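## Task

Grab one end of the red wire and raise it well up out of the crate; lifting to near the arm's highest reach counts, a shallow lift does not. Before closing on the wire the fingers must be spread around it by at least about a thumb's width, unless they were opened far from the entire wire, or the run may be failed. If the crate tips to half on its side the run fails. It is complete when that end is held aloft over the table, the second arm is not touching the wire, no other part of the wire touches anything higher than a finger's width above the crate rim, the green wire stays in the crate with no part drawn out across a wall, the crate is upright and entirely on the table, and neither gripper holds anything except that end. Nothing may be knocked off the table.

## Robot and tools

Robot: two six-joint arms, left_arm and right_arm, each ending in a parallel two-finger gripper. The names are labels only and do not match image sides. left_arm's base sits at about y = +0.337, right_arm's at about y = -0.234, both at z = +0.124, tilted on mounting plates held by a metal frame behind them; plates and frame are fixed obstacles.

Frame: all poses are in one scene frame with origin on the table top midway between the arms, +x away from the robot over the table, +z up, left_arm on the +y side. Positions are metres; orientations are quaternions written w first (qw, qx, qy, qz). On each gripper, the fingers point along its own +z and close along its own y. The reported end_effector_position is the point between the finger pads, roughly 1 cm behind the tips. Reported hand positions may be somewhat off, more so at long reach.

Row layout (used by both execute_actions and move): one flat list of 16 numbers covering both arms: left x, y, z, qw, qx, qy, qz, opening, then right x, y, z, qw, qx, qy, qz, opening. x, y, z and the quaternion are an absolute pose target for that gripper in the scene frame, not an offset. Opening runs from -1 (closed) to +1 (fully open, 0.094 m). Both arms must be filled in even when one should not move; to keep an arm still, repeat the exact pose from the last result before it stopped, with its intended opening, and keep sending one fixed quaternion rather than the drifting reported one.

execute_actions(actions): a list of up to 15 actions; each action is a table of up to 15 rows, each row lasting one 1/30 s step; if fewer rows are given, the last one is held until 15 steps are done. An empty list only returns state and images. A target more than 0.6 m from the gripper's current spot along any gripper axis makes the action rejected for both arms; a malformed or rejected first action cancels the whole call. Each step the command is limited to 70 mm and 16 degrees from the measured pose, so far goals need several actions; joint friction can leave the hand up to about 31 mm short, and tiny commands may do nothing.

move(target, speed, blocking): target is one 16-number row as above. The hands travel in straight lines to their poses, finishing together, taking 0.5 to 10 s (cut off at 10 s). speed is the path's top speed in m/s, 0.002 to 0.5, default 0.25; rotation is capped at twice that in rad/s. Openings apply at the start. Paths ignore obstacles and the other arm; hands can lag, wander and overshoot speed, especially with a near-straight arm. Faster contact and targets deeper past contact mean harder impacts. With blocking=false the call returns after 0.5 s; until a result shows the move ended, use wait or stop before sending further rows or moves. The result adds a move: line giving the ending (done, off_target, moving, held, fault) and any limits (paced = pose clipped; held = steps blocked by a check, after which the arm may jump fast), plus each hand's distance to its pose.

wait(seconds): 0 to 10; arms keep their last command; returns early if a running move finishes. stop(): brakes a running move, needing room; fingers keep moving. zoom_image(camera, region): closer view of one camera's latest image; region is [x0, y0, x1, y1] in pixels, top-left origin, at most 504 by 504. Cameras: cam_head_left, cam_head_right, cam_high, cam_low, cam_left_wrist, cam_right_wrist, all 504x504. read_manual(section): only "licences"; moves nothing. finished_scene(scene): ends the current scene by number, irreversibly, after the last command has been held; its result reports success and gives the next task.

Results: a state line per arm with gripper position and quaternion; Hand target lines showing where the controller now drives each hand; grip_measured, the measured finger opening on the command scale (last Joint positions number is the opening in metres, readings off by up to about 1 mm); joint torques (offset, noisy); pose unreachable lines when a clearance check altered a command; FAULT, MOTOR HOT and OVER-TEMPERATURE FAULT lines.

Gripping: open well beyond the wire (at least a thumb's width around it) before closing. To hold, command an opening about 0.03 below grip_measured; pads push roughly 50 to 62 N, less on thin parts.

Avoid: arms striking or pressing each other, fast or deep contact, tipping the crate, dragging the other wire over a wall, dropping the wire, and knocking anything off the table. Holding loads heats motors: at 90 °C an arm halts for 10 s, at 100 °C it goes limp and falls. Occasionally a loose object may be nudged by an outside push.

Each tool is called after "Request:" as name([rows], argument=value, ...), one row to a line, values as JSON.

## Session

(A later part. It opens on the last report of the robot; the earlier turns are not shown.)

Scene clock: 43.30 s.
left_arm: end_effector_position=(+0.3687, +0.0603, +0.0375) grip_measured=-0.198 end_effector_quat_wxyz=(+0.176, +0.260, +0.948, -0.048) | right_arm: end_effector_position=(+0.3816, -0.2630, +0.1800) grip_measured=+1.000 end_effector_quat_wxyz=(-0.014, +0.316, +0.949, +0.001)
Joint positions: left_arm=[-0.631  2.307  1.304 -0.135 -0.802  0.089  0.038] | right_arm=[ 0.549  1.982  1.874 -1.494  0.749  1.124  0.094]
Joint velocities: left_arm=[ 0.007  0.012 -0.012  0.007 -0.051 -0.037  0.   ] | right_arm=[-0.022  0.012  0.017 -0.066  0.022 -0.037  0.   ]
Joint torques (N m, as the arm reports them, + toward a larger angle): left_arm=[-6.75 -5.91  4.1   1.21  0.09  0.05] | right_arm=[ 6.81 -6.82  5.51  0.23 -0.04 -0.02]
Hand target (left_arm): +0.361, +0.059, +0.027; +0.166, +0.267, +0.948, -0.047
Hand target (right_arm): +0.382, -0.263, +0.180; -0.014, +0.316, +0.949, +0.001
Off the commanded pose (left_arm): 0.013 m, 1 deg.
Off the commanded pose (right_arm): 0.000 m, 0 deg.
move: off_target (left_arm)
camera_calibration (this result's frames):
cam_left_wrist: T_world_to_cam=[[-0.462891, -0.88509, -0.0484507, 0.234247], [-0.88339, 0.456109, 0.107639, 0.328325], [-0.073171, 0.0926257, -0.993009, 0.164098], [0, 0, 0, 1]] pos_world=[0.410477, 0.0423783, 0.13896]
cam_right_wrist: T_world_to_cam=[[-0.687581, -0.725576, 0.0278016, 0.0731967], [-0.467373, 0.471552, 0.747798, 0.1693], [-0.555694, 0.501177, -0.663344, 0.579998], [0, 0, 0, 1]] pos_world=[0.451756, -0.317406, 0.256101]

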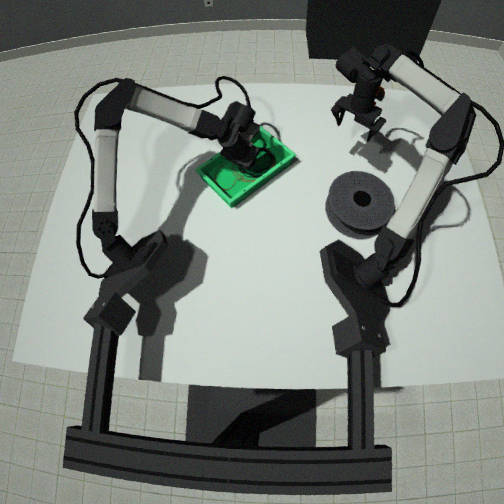

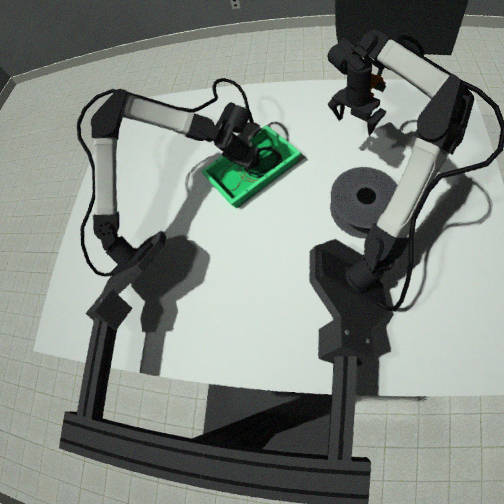

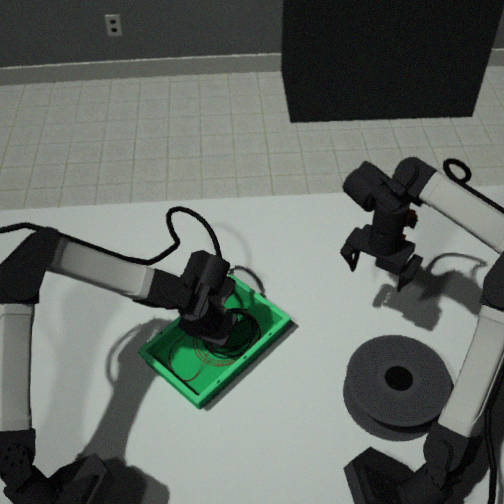

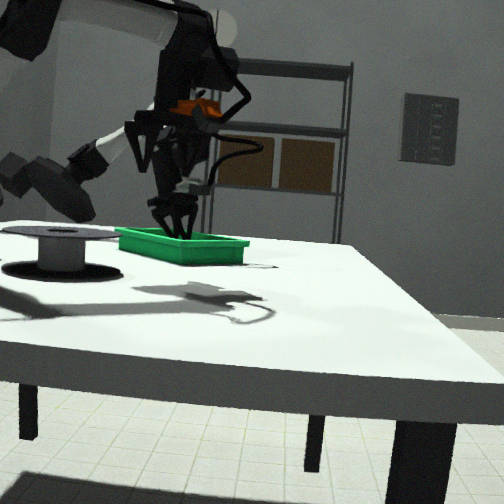

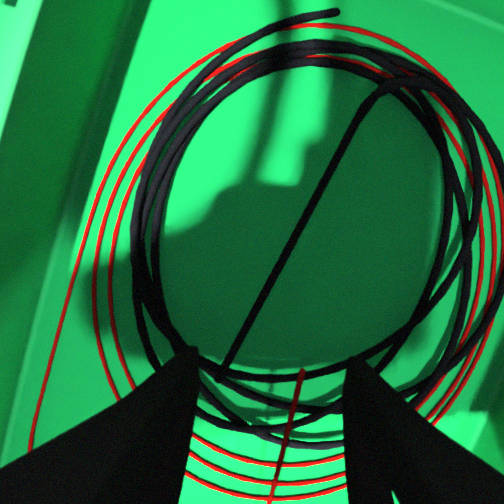

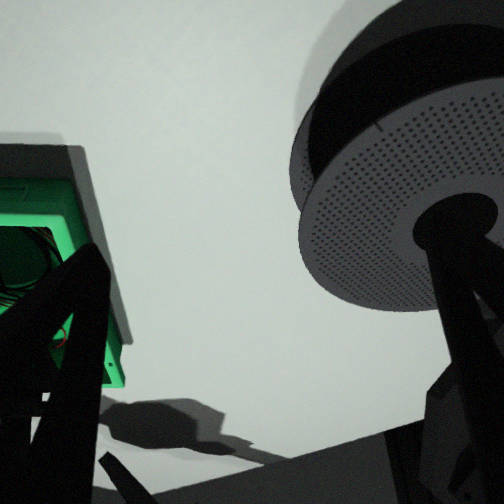

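Request:
move(target=[0.362,0.059,0.027,0.167,0.267,0.948,-0.047,-1, 0.3816,-0.263,0.18,-0.014,0.316,0.949,0.001,1], speed=0.02)

Request:
move(target=[0.355,0.065,0.13,0.167,0.267,0.948,-0.047,-1, 0.3816,-0.263,0.18,-0.014,0.316,0.949,0.001,1], speed=0.04)

Scene clock: 46.87 s.
left_arm: end_effector_position=(+0.3691, +0.0601, +0.0377) grip_measured=-0.976 end_effector_quat_wxyz=(+0.177, +0.259, +0.948, -0.049) | right_arm: end_effector_position=(+0.3816, -0.2630, +0.1800) grip_measured=+1.000 end_effector_quat_wxyz=(-0.014, +0.316, +0.949, +0.001)
Joint positions: left_arm=[-0.631  2.307  1.304 -0.132 -0.802  0.091  0.001] | right_arm=[ 0.549  1.982  1.874 -1.494  0.749  1.124  0.094]
Joint velocities: left_arm=[ 0.002 -0.022 -0.002 -0.007  0.066 -0.022 -0.001] | right_arm=[ 0.007  0.002 -0.007 -0.066  0.007 -0.037  0.   ]
Joint torques (N m, as the arm reports them, + toward a larger angle): left_arm=[-6.61 -6.02  4.15  1.19  0.09  0.16] | right_arm=[ 6.76 -6.81  5.52  0.24 -0.02  0.  ]
Hand target (left_arm): +0.362, +0.059, +0.027; +0.167, +0.267, +0.948, -0.047
Hand target (right_arm): +0.382, -0.263, +0.180; -0.014, +0.316, +0.949, +0.001
Off the commanded pose (left_arm): 0.013 m, 1 deg.
Off the commanded pose (right_arm): 0.000 m, 0 deg.
move: off_target (left_arm)
camera_calibration (this result's frames):
cam_left_wrist: T_world_to_cam=[[-0.462434, -0.885333, -0.0483678, 0.23412], [-0.883756, 0.45583, 0.105802, 0.329005], [-0.0716228, 0.091672, -0.99321, 0.163826], [0, 0, 0, 1]] pos_world=[0.410759, 0.0422859, 0.139228]
cam_right_wrist: T_world_to_cam=[[-0.687581, -0.725576, 0.0278016, 0.0731967], [-0.467373, 0.471552, 0.747798, 0.1693], [-0.555694, 0.501177, -0.663344, 0.579998], [0, 0, 0, 1]] pos_world=[0.451756, -0.317406, 0.256101]

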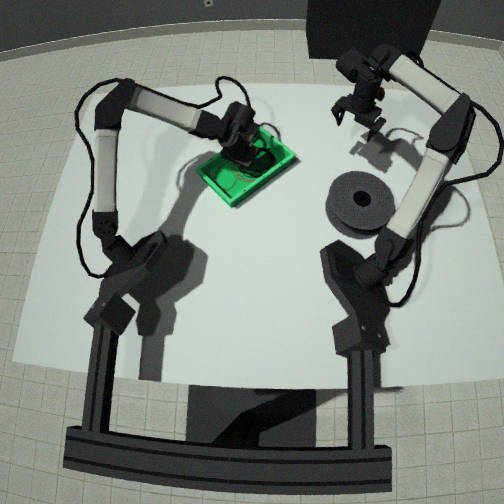

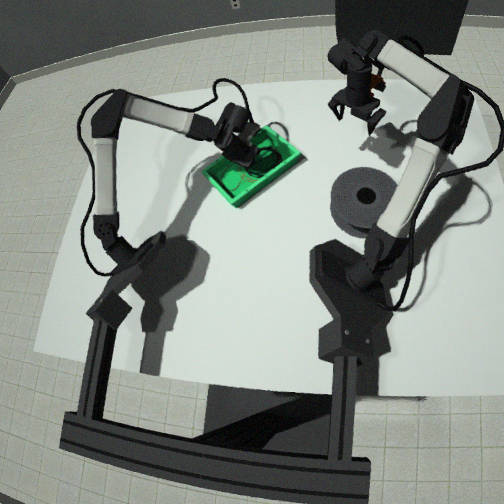

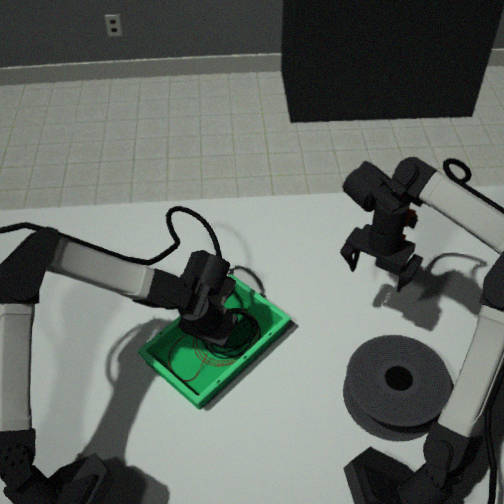

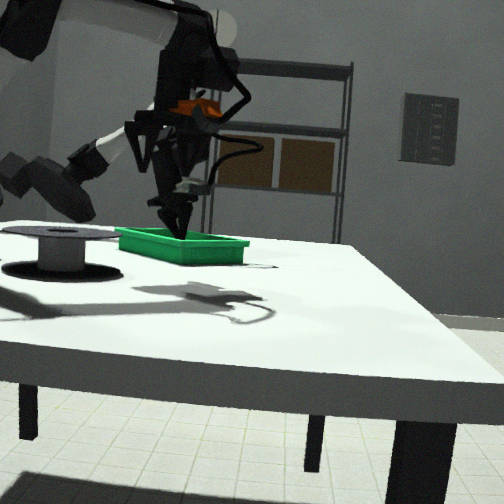

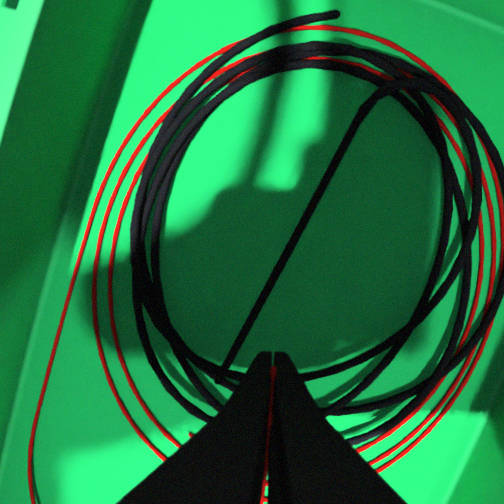

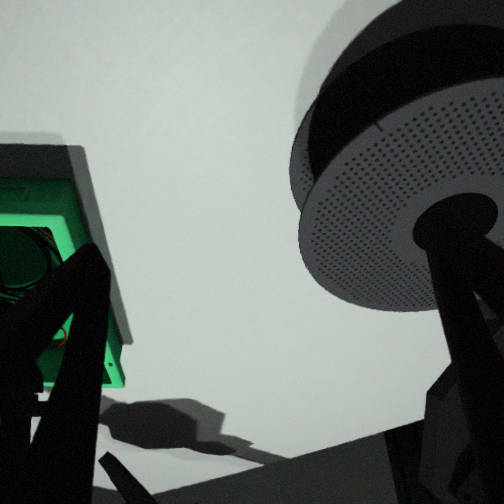

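Scene clock: 49.63 s.
left_arm: end_effector_position=(+0.3495, +0.0613, +0.1206) grip_measured=-0.976 end_effector_quat_wxyz=(+0.162, +0.275, +0.947, -0.046) | right_arm: end_effector_position=(+0.3816, -0.2630, +0.1800) grip_measured=+1.000 end_effector_quat_wxyz=(-0.014, +0.316, +0.949, +0.001)
Joint positions: left_arm=[-0.794  2.215  1.432 -0.563 -0.846 -0.138  0.001] | right_arm=[ 0.549  1.982  1.874 -1.494  0.749  1.124  0.094]
Joint velocities: left_arm=[-0.007 -0.007 -0.002 -0.022  0.037 -0.037 -0.   ] | right_arm=[-0.007  0.007 -0.007  0.037  0.037 -0.022  0.   ]
Joint torques (N m, as the arm reports them, + toward a larger angle): left_arm=[-7.12 -8.18  7.23  0.91 -0.08  0.  ] | right_arm=[ 6.79 -6.84  5.57  0.23 -0.04 -0.01]
Hand target (left_arm): +0.356, +0.064, +0.130; +0.169, +0.267, +0.948, -0.048
Hand target (right_arm): +0.382, -0.263, +0.180; -0.014, +0.316, +0.949, +0.001
Off the commanded pose (left_arm): 0.011 m, 1 deg.
Off the commanded pose (right_arm): 0.000 m, 0 deg.
move: off_target (left_arm)
camera_calibration (this result's frames):
cam_left_wrist: T_world_to_cam=[[-0.491534, -0.869265, -0.0526583, 0.23986], [-0.86589, 0.481385, 0.136026, 0.290889], [-0.0928933, 0.112457, -0.989305, 0.250339], [0, 0, 0, 1]] pos_world=[0.393032, 0.0403197, 0.220724]
cam_right_wrist: T_world_to_cam=[[-0.687581, -0.725576, 0.0278016, 0.0731967], [-0.467373, 0.471552, 0.747798, 0.1693], [-0.555694, 0.501177, -0.663344, 0.579998], [0, 0, 0, 1]] pos_world=[0.451756, -0.317406, 0.256101]

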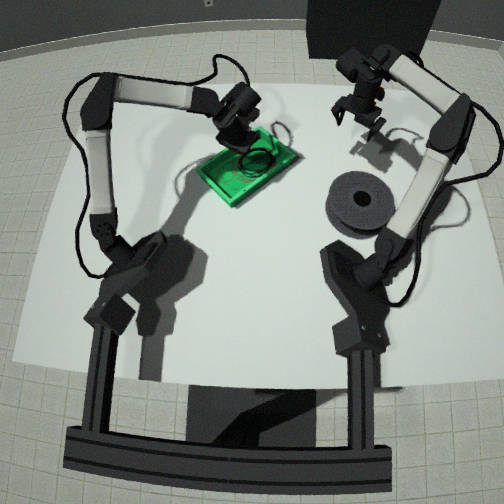

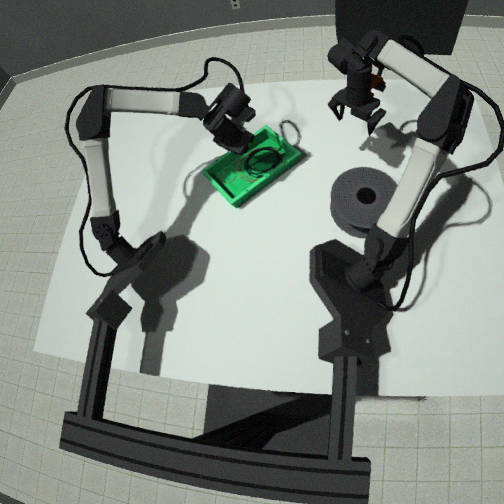

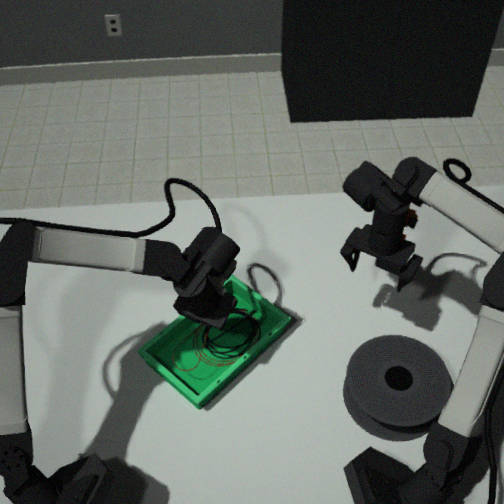

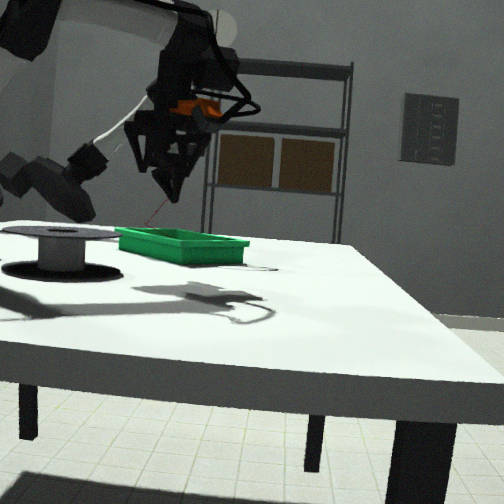

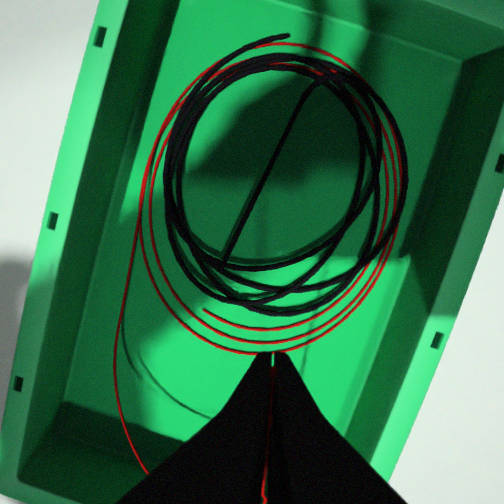

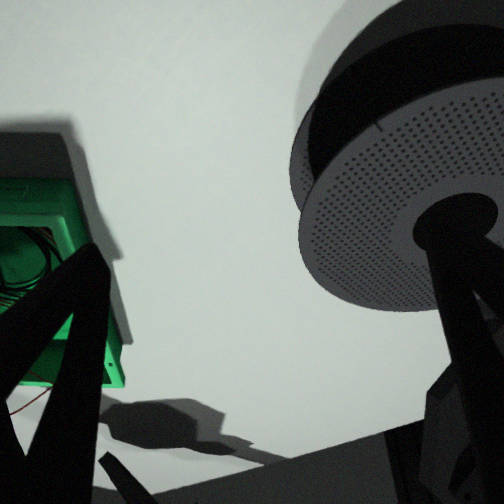

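Request:
move(target=[0.32,0.09,0.30,0.167,0.267,0.948,-0.047,-1, 0.3816,-0.263,0.18,-0.014,0.316,0.949,0.001,1], speed=0.05)

Request:
zoom_image(camera="cam_high", region=[120, 240, 320, 420])

Scene clock: 56.03 s.
left_arm: end_effector_position=(+0.3242, +0.0908, +0.3023) grip_measured=-0.976 end_effector_quat_wxyz=(+0.172, +0.262, +0.948, -0.054) | right_arm: end_effector_position=(+0.3816, -0.2630, +0.1800) grip_measured=+1.000 end_effector_quat_wxyz=(-0.014, +0.316, +0.949, +0.001)
Joint positions: left_arm=[-1.102  2.195  1.963 -1.435 -0.869 -0.608  0.001] | right_arm=[ 0.549  1.982  1.874 -1.494  0.749  1.124  0.094]
Joint velocities: left_arm=[ 0.012  0.002  0.002 -0.051  0.051  0.007 -0.   ] | right_arm=[ 0.002  0.002  0.007  0.037 -0.007  0.007  0.   ]
Joint torques (N m, as the arm reports them, + toward a larger angle): left_arm=[-6.58 -3.77  7.05  0.85 -0.14  0.08] | right_arm=[ 6.8  -6.8   5.5   0.22 -0.05 -0.02]
Hand target (left_arm): +0.322, +0.087, +0.301; +0.171, +0.267, +0.947, -0.049
Hand target (right_arm): +0.382, -0.263, +0.180; -0.014, +0.316, +0.949, +0.001
Off the commanded pose (left_arm): 0.005 m, 1 deg.
Off the commanded pose (right_arm): 0.000 m, 0 deg.
move: done
camera_calibration (this result's frames):
cam_left_wrist: T_world_to_cam=[[-0.470109, -0.881865, -0.0362201, 0.251822], [-0.878768, 0.463845, 0.112318, 0.242954], [-0.0822487, 0.0846307, -0.993012, 0.424557], [0, 0, 0, 1]] pos_world=[0.366803, 0.0734492, 0.403423]
cam_right_wrist: T_world_to_cam=[[-0.687581, -0.725576, 0.0278016, 0.0731967], [-0.467373, 0.471552, 0.747798, 0.1693], [-0.555694, 0.501177, -0.663344, 0.579998], [0, 0, 0, 1]] pos_world=[0.451756, -0.317406, 0.256101]

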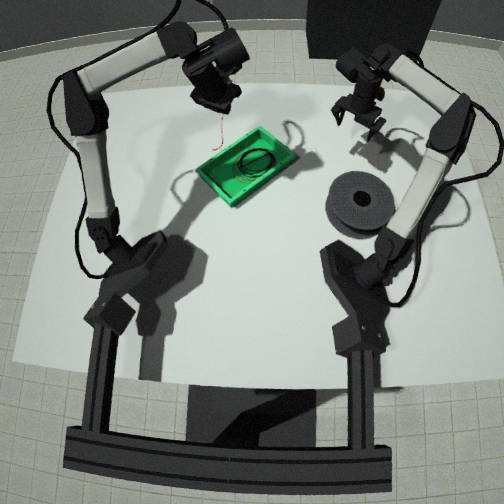

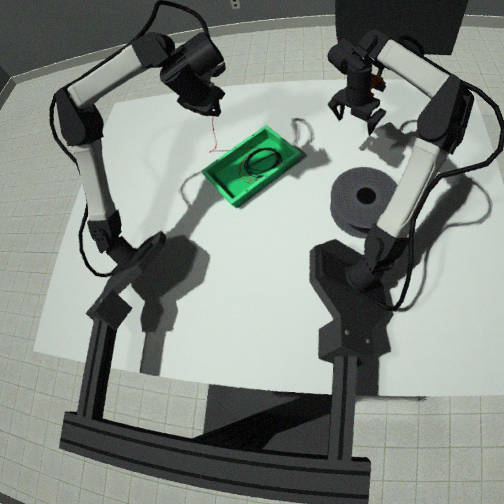

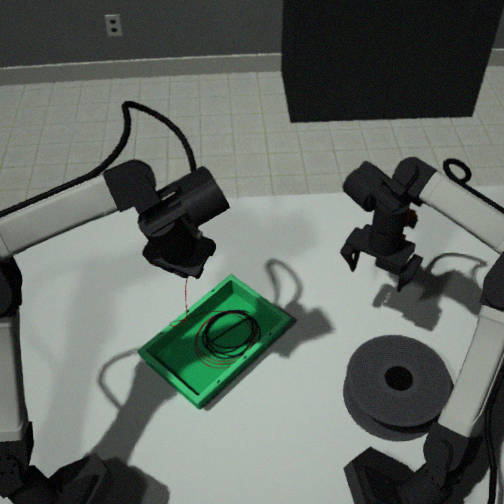

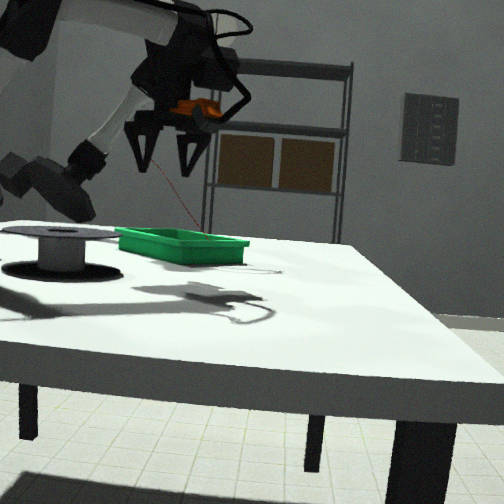

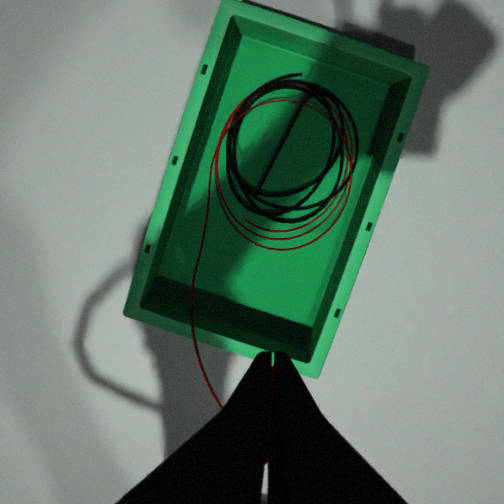

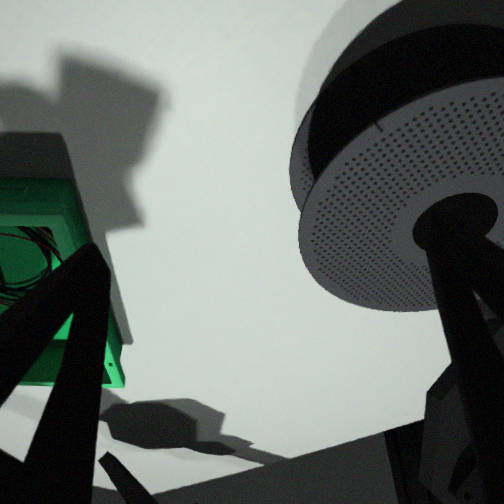

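Region (120, 240, 320, 420) of cam_high's 504x504 image, scaled by 2.520, with more detail than that image has; it fills the top 454 rows of this view, and the rest is white.

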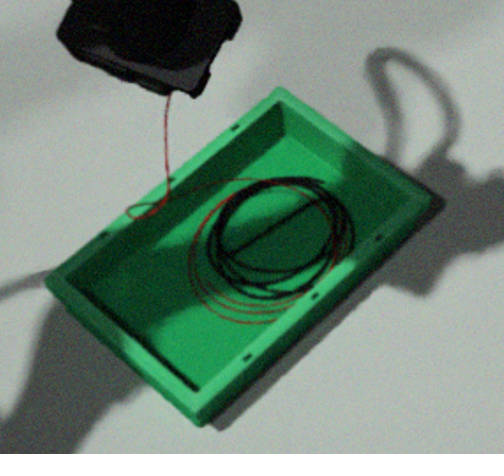

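Request:
move(target=[0.35,0.06,0.52,0.5,0.5,0.5,-0.5,-1, 0.3816,-0.263,0.18,-0.014,0.316,0.949,0.001,1], speed=0.05)

Request:
zoom_image(camera="cam_high", region=[120, 240, 320, 420])

Scene clock: 70.70 s.
left_arm: end_effector_position=(+0.3394, +0.0650, +0.4419) grip_measured=-0.976 end_effector_quat_wxyz=(+0.406, +0.443, +0.714, -0.360) | right_arm: end_effector_position=(+0.3816, -0.2630, +0.1800) grip_measured=+1.000 end_effector_quat_wxyz=(-0.014, +0.316, +0.949, +0.001)
Joint positions: left_arm=[-1.103  1.746  1.617 -0.629 -0.346  0.383  0.001] | right_arm=[ 0.549  1.982  1.874 -1.494  0.749  1.124  0.094]
Joint velocities: left_arm=[ 0.037  0.002 -0.007 -0.007  0.007 -0.051  0.001] | right_arm=[-0.012 -0.002 -0.012  0.022 -0.007 -0.051  0.   ]
Joint torques (N m, as the arm reports them, + toward a larger angle): left_arm=[-4.25 -3.88  4.74  2.04  0.34  0.13] | right_arm=[ 6.79 -6.78  5.47  0.23 -0.03 -0.01]
Hand target (left_arm): +0.342, +0.070, +0.441; +0.408, +0.440, +0.713, -0.362
Hand target (right_arm): +0.382, -0.263, +0.180; -0.014, +0.316, +0.949, +0.001
Off the commanded pose (left_arm): 0.079 m, 32 deg.
Off the commanded pose (right_arm): 0.000 m, 0 deg.
move: off_target (left_arm; path cut at 10 s)
camera_calibration (this result's frames):
cam_left_wrist: T_world_to_cam=[[-0.896318, -0.41514, 0.155798, 0.270774], [-0.419622, 0.680602, -0.600581, 0.397711], [0.143289, -0.603688, -0.784238, 0.442604], [0, 0, 0, 1]] pos_world=[0.346168, 0.108921, 0.543778]
cam_right_wrist: T_world_to_cam=[[-0.687581, -0.725576, 0.0278016, 0.0731967], [-0.467373, 0.471552, 0.747798, 0.1693], [-0.555694, 0.501177, -0.663344, 0.579998], [0, 0, 0, 1]] pos_world=[0.451756, -0.317406, 0.256101]

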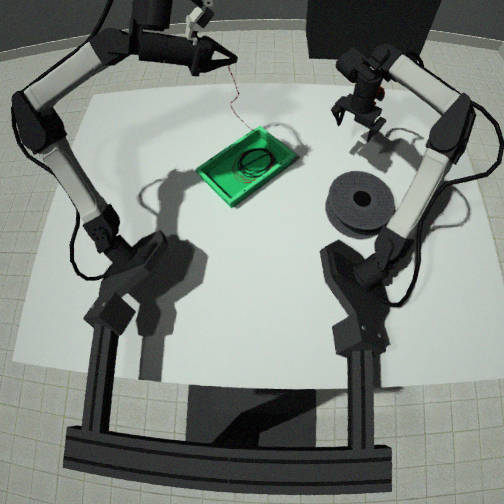

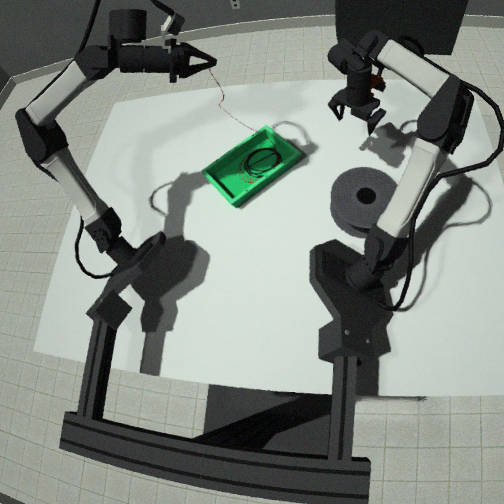

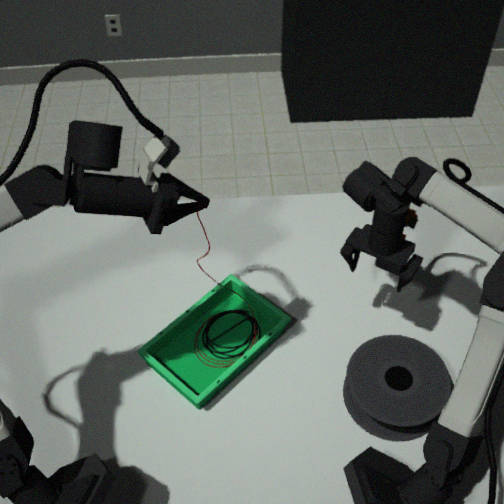

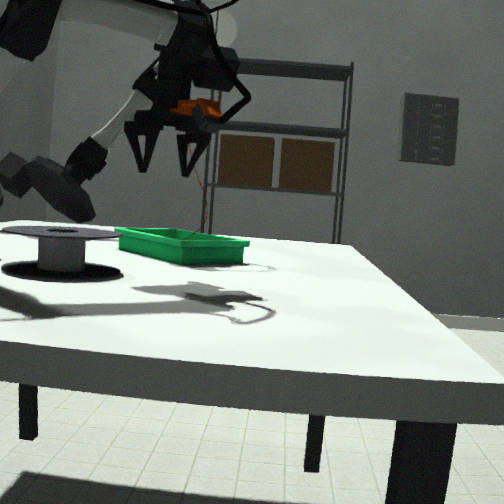

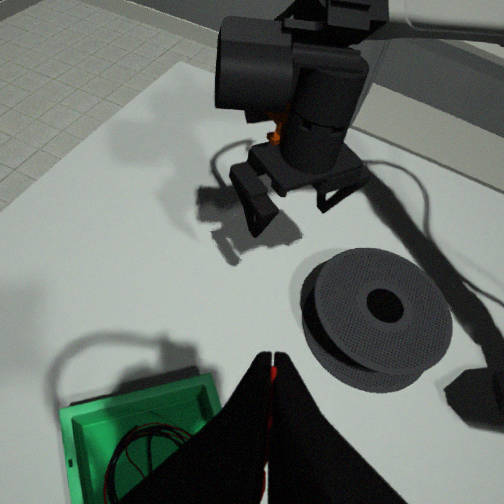

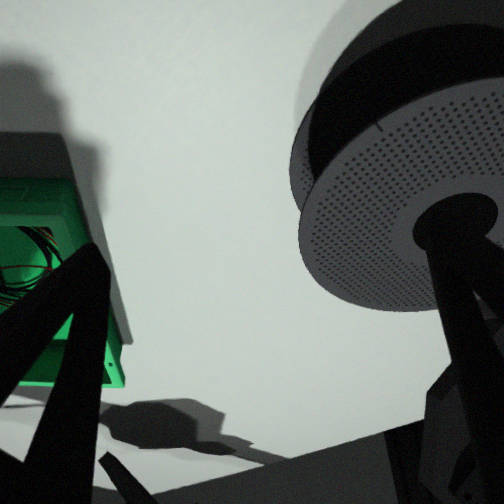

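Region (120, 240, 320, 420) of cam_high's 504x504 image, scaled by 2.520, with more detail than that image has; it fills the top 454 rows of this view, and the rest is white.

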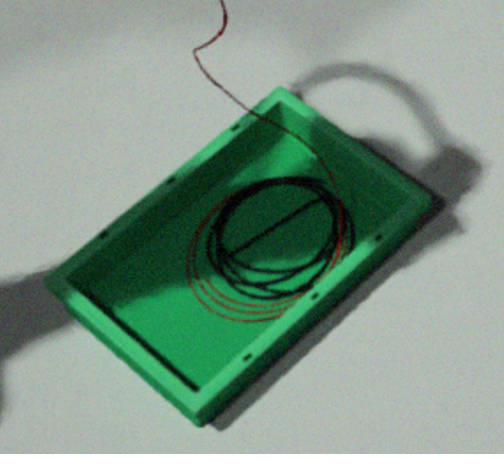

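Request:
move(target=[0.32,0.04,0.66,0.6,0.37,0.37,-0.6,-1, 0.3816,-0.263,0.18,-0.014,0.316,0.949,0.001,1], speed=0.045)

Request:
zoom_image(camera="cam_high", region=[120, 240, 320, 420])

Scene clock: 83.33 s.
left_arm: end_effector_position=(+0.3262, +0.0433, +0.6455) grip_measured=-0.976 end_effector_quat_wxyz=(+0.594, +0.370, +0.401, -0.591) | right_arm: end_effector_position=(+0.3816, -0.2630, +0.1800) grip_measured=+1.000 end_effector_quat_wxyz=(-0.014, +0.316, +0.949, +0.001)
Joint positions: left_arm=[-1.15   1.864  1.81  -0.136  0.286  0.513  0.001] | right_arm=[ 0.549  1.982  1.874 -1.494  0.749  1.124  0.094]
Joint velocities: left_arm=[0.002 0.012 0.007 0.022 0.051 0.051 0.   ] | right_arm=[-0.017 -0.007 -0.017 -0.066 -0.007 -0.007  0.   ]
Joint torques (N m, as the arm reports them, + toward a larger angle): left_arm=[-5.78 -1.31  7.21  1.83  0.31  0.12] | right_arm=[ 6.78 -6.78  5.5   0.23 -0.04 -0.01]
Hand target (left_arm): +0.323, +0.038, +0.649; +0.596, +0.372, +0.393, -0.594
Hand target (right_arm): +0.382, -0.263, +0.180; -0.014, +0.316, +0.949, +0.001
Off the commanded pose (left_arm): 0.016 m, 4 deg.
Off the commanded pose (right_arm): 0.000 m, 0 deg.
move: off_target (left_arm; path cut at 10 s)
camera_calibration (this result's frames):
cam_left_wrist: T_world_to_cam=[[-0.99339, -0.0738282, 0.0878946, 0.27883], [-0.0920446, 0.0548227, -0.994245, 0.703615], [0.0685847, -0.995763, -0.0612558, 0.165714], [0, 0, 0, 1]] pos_world=[0.330386, 0.147023, 0.685208]
cam_right_wrist: T_world_to_cam=[[-0.687581, -0.725576, 0.0278016, 0.0731967], [-0.467373, 0.471552, 0.747798, 0.1693], [-0.555694, 0.501177, -0.663344, 0.579998], [0, 0, 0, 1]] pos_world=[0.451756, -0.317406, 0.256101]

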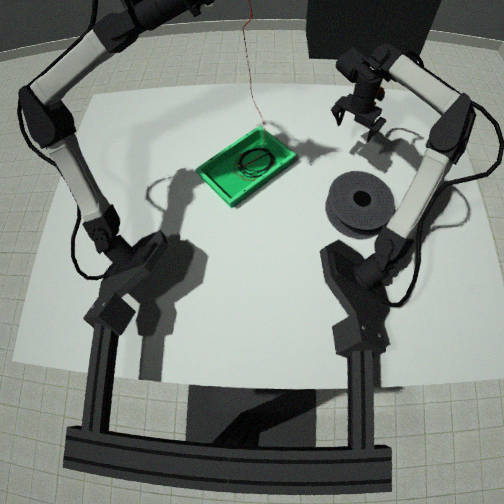

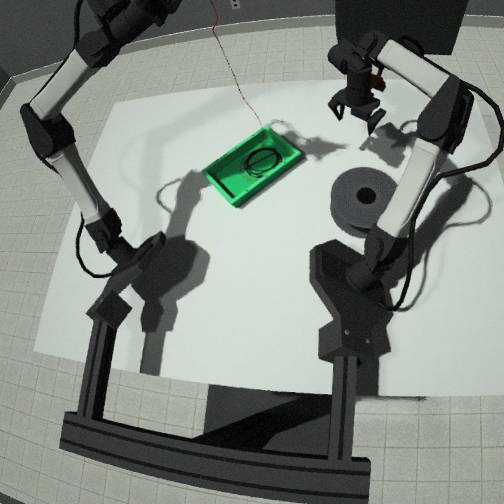

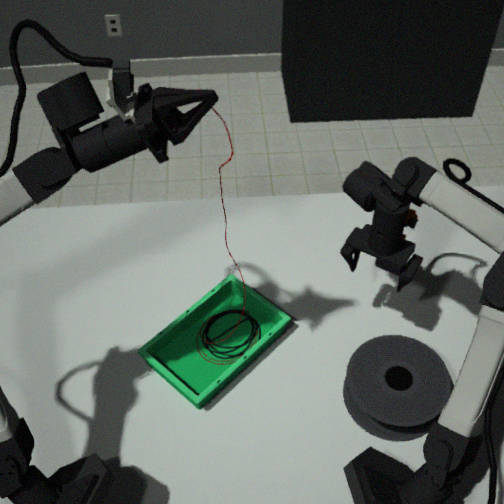

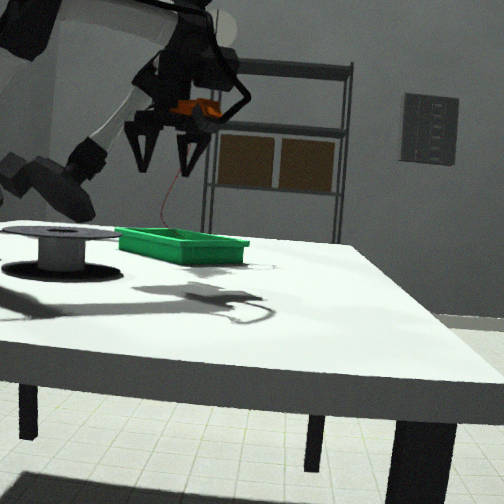

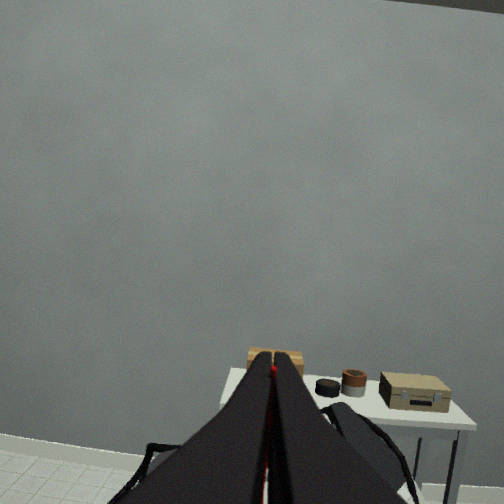

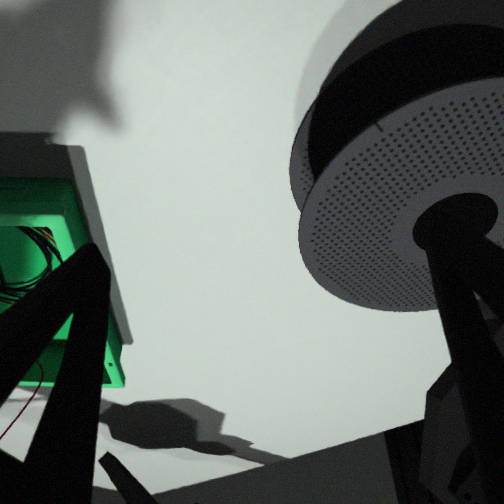

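Region (120, 240, 320, 420) of cam_high's 504x504 image, scaled by 2.520, with more detail than that image has; it fills the top 454 rows of this view, and the rest is white.

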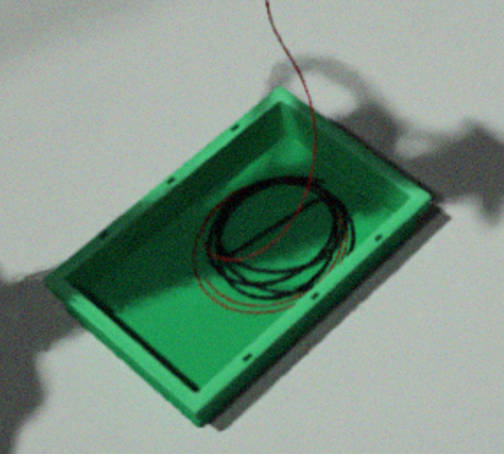

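Request:
move(target=[0.24,0.14,0.84,0.67,0.225,0.225,-0.67,-1, 0.3816,-0.263,0.18,-0.014,0.316,0.949,0.001,1], speed=0.045)

Request:
zoom_image(camera="cam_high", region=[120, 240, 320, 420])

Scene clock: 92.30 s.
left_arm: end_effector_position=(+0.2429, +0.1428, +0.8395) grip_measured=-0.976 end_effector_quat_wxyz=(+0.671, +0.224, +0.227, -0.670) | right_arm: end_effector_position=(+0.3816, -0.2630, +0.1800) grip_measured=+1.000 end_effector_quat_wxyz=(-0.014, +0.316, +0.949, +0.001)
Joint positions: left_arm=[-1.467  1.954  2.134  0.079  0.226  0.418  0.001] | right_arm=[ 0.549  1.982  1.874 -1.494  0.749  1.124  0.094]
Joint velocities: left_arm=[-0.012 -0.017 -0.012 -0.007  0.007  0.022 -0.   ] | right_arm=[ 0.002 -0.007 -0.002 -0.051 -0.081 -0.066  0.   ]
Joint torques (N m, as the arm reports them, + toward a larger angle): left_arm=[-4.17  0.91  5.09  1.16  0.04  0.05] | right_arm=[ 6.76 -6.84  5.48  0.23 -0.02 -0.01]
Hand target (left_arm): +0.240, +0.137, +0.842; +0.670, +0.222, +0.227, -0.671
Hand target (right_arm): +0.382, -0.263, +0.180; -0.014, +0.316, +0.949, +0.001
Off the commanded pose (left_arm): 0.004 m, 0 deg.
Off the commanded pose (right_arm): 0.000 m, 0 deg.
move: done
camera_calibration (this result's frames):
cam_left_wrist: T_world_to_cam=[[-0.997222, -0.0164509, 0.0726464, 0.191936], [-0.0584319, -0.432075, -0.899942, 0.865553], [0.0461936, -0.901687, 0.429914, -0.137954], [0, 0, 0, 1]] pos_world=[0.248352, 0.25275, 0.824313]
cam_right_wrist: T_world_to_cam=[[-0.687581, -0.725576, 0.0278016, 0.0731967], [-0.467373, 0.471552, 0.747798, 0.1693], [-0.555694, 0.501177, -0.663344, 0.579998], [0, 0, 0, 1]] pos_world=[0.451756, -0.317406, 0.256101]

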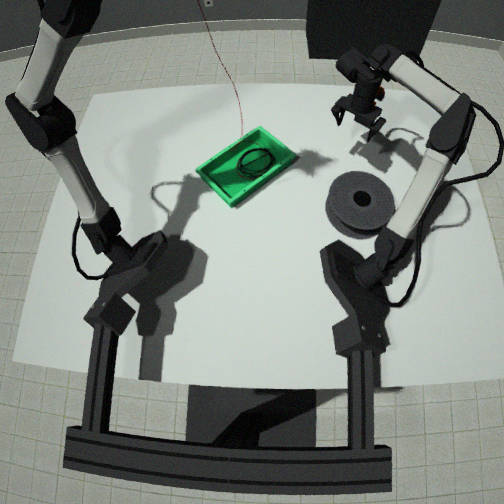

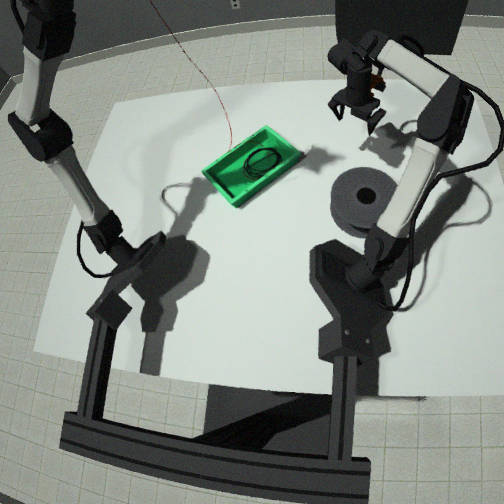

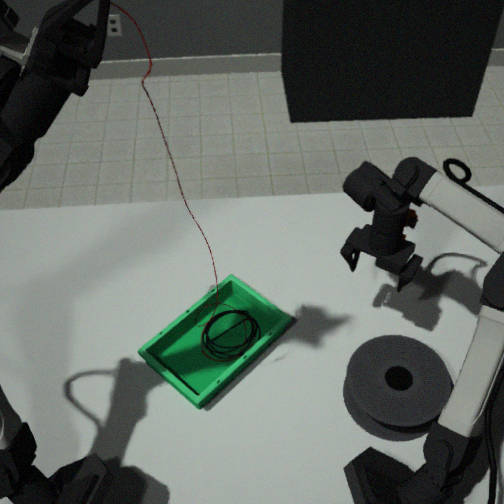

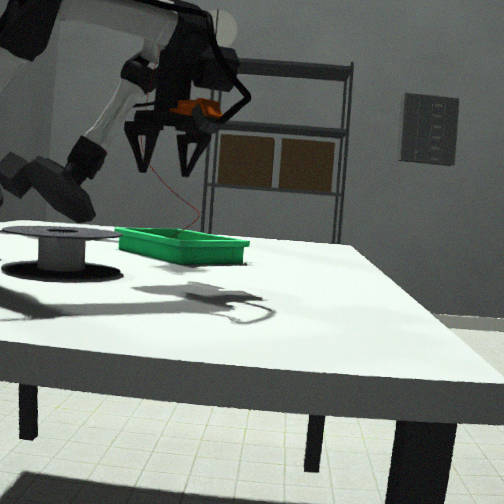

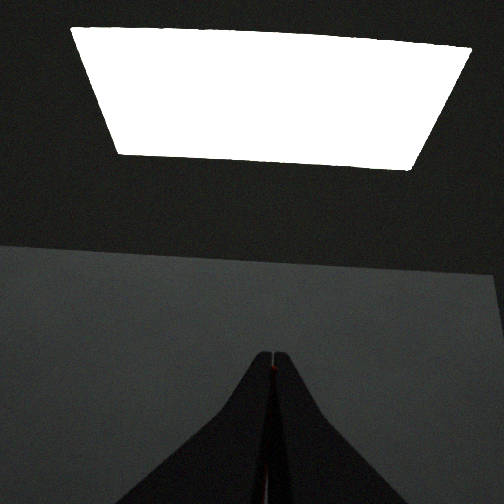

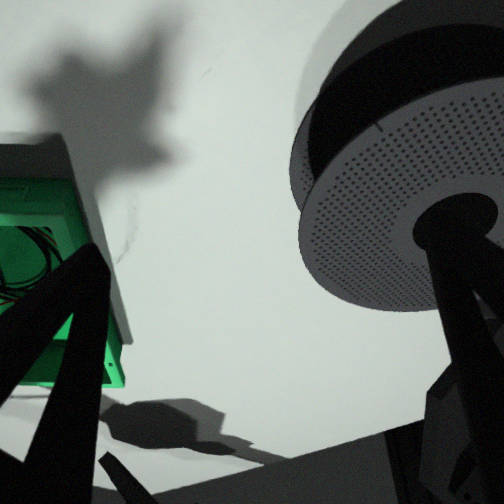

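Region (120, 240, 320, 420) of cam_high's 504x504 image, scaled by 2.520, with more detail than that image has; it fills the top 454 rows of this view, and the rest is white.

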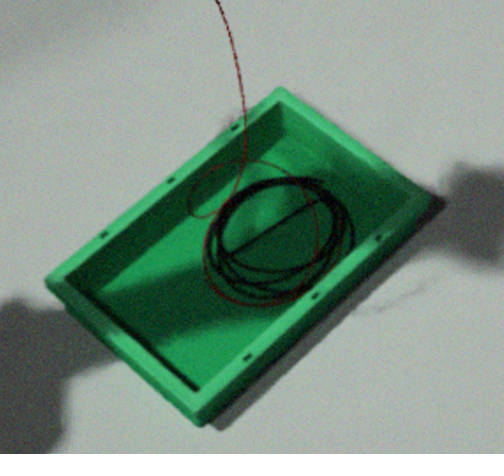

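Request:
move(target=[0.21,0.14,0.915,0.69,0.153,0.153,-0.69,-1, 0.3816,-0.263,0.18,-0.014,0.316,0.949,0.001,1], speed=0.035)

Request:
zoom_image(camera="cam_high", region=[120, 240, 320, 420])

Request:
zoom_image(camera="cam_low", region=[90, 150, 290, 290])

Scene clock: 98.43 s.
left_arm: end_effector_position=(+0.2144, +0.1451, +0.9124) grip_measured=-0.976 end_effector_quat_wxyz=(+0.696, +0.136, +0.155, -0.688) | right_arm: end_effector_position=(+0.3816, -0.2630, +0.1800) grip_measured=+1.000 end_effector_quat_wxyz=(-0.014, +0.316, +0.949, +0.001)
Joint positions: left_arm=[-1.563  2.403  2.851  0.035  0.207  0.405  0.001] | right_arm=[ 0.549  1.982  1.874 -1.494  0.749  1.124  0.094]
Joint velocities: left_arm=[-0.032  0.007  0.002 -0.007  0.007  0.007 -0.   ] | right_arm=[ 0.002 -0.002 -0.007  0.095  0.125  0.022  0.   ]
Joint torques (N m, as the arm reports them, + toward a larger angle): left_arm=[-4.47 -0.68  2.77  0.5   0.05  0.02] | right_arm=[ 6.78 -6.82  5.51  0.24 -0.02 -0.01]
Hand target (left_arm): +0.209, +0.140, +0.912; +0.693, +0.137, +0.157, -0.691
Hand target (right_arm): +0.382, -0.263, +0.180; -0.014, +0.316, +0.949, +0.001
Off the commanded pose (left_arm): 0.007 m, 2 deg.
Off the commanded pose (right_arm): 0.000 m, 0 deg.
elbow stopped short (left arm): the move would have taken joint 3 (elbow) straighter than the controller allows; a more bent joint 3 avoids this.
move: done
camera_calibration (this result's frames):
cam_left_wrist: T_world_to_cam=[[-0.995349, -0.0140923, 0.0952941, 0.136894], [-0.065086, -0.630906, -0.773125, 0.845006], [0.0710167, -0.775731, 0.627055, -0.369373], [0, 0, 0, 1]] pos_world=[0.217487, 0.248514, 0.871867]
cam_right_wrist: T_world_to_cam=[[-0.687581, -0.725576, 0.0278016, 0.0731967], [-0.467373, 0.471552, 0.747798, 0.1693], [-0.555694, 0.501177, -0.663344, 0.579998], [0, 0, 0, 1]] pos_world=[0.451756, -0.317406, 0.256101]

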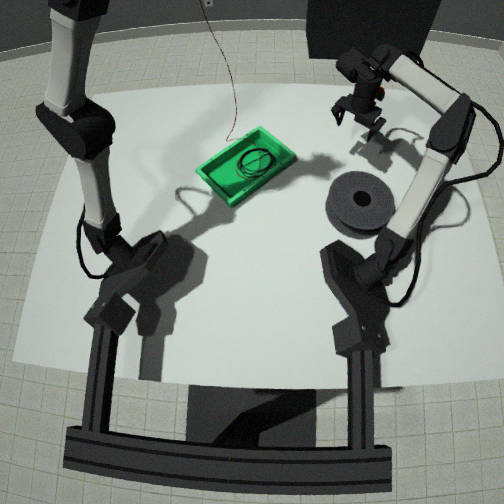

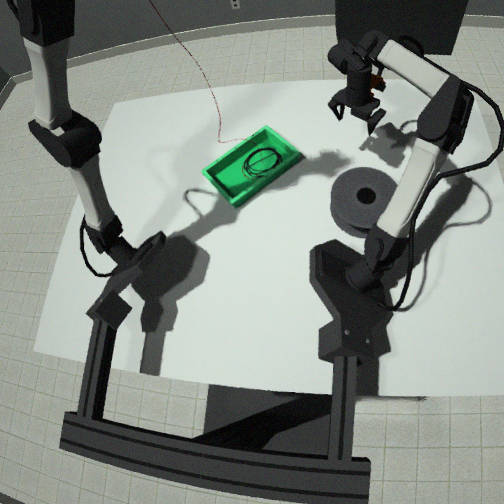

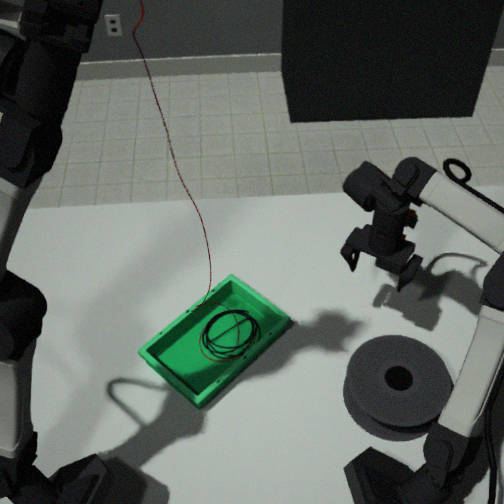

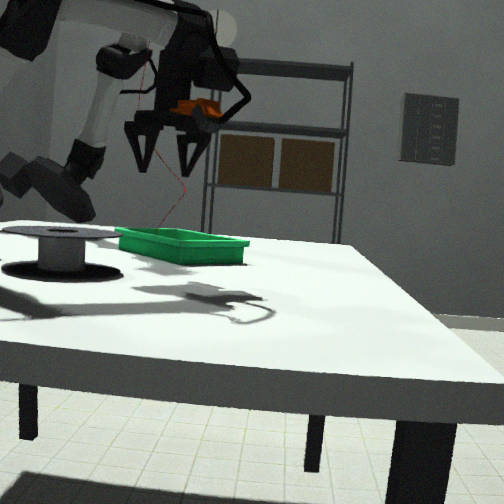

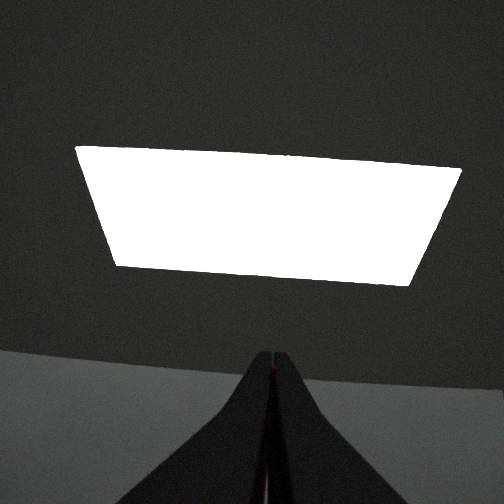

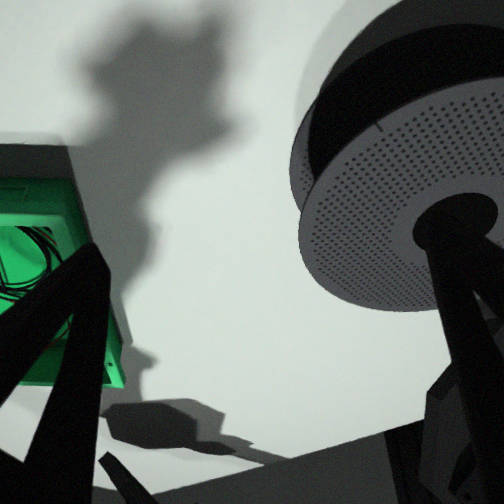

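Region (120, 240, 320, 420) of cam_high's 504x504 image, scaled by 2.520, with more detail than that image has; it fills the top 454 rows of this view, and the rest is white.

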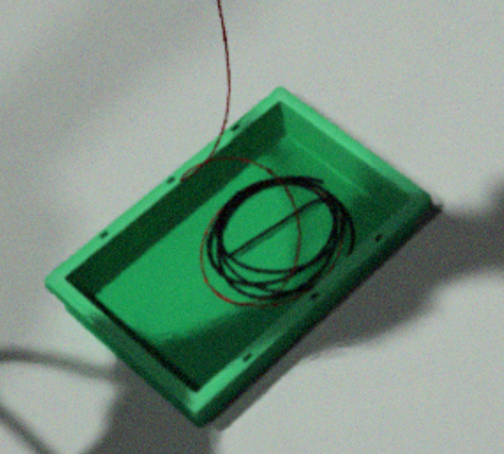

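Region (90, 150, 290, 290) of cam_low's 504x504 image, scaled by 2.520, with more detail than that image has; it fills the top 353 rows of this view, and the rest is white.

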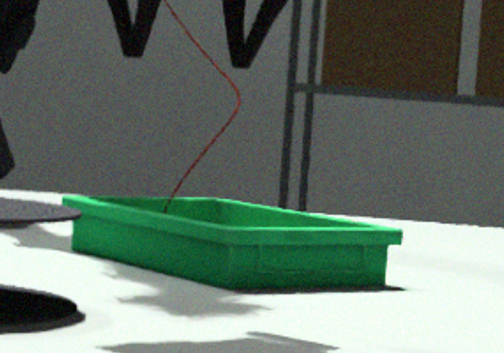

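Request:
finished_scene(scene=2)

The scene is finished: the task was done.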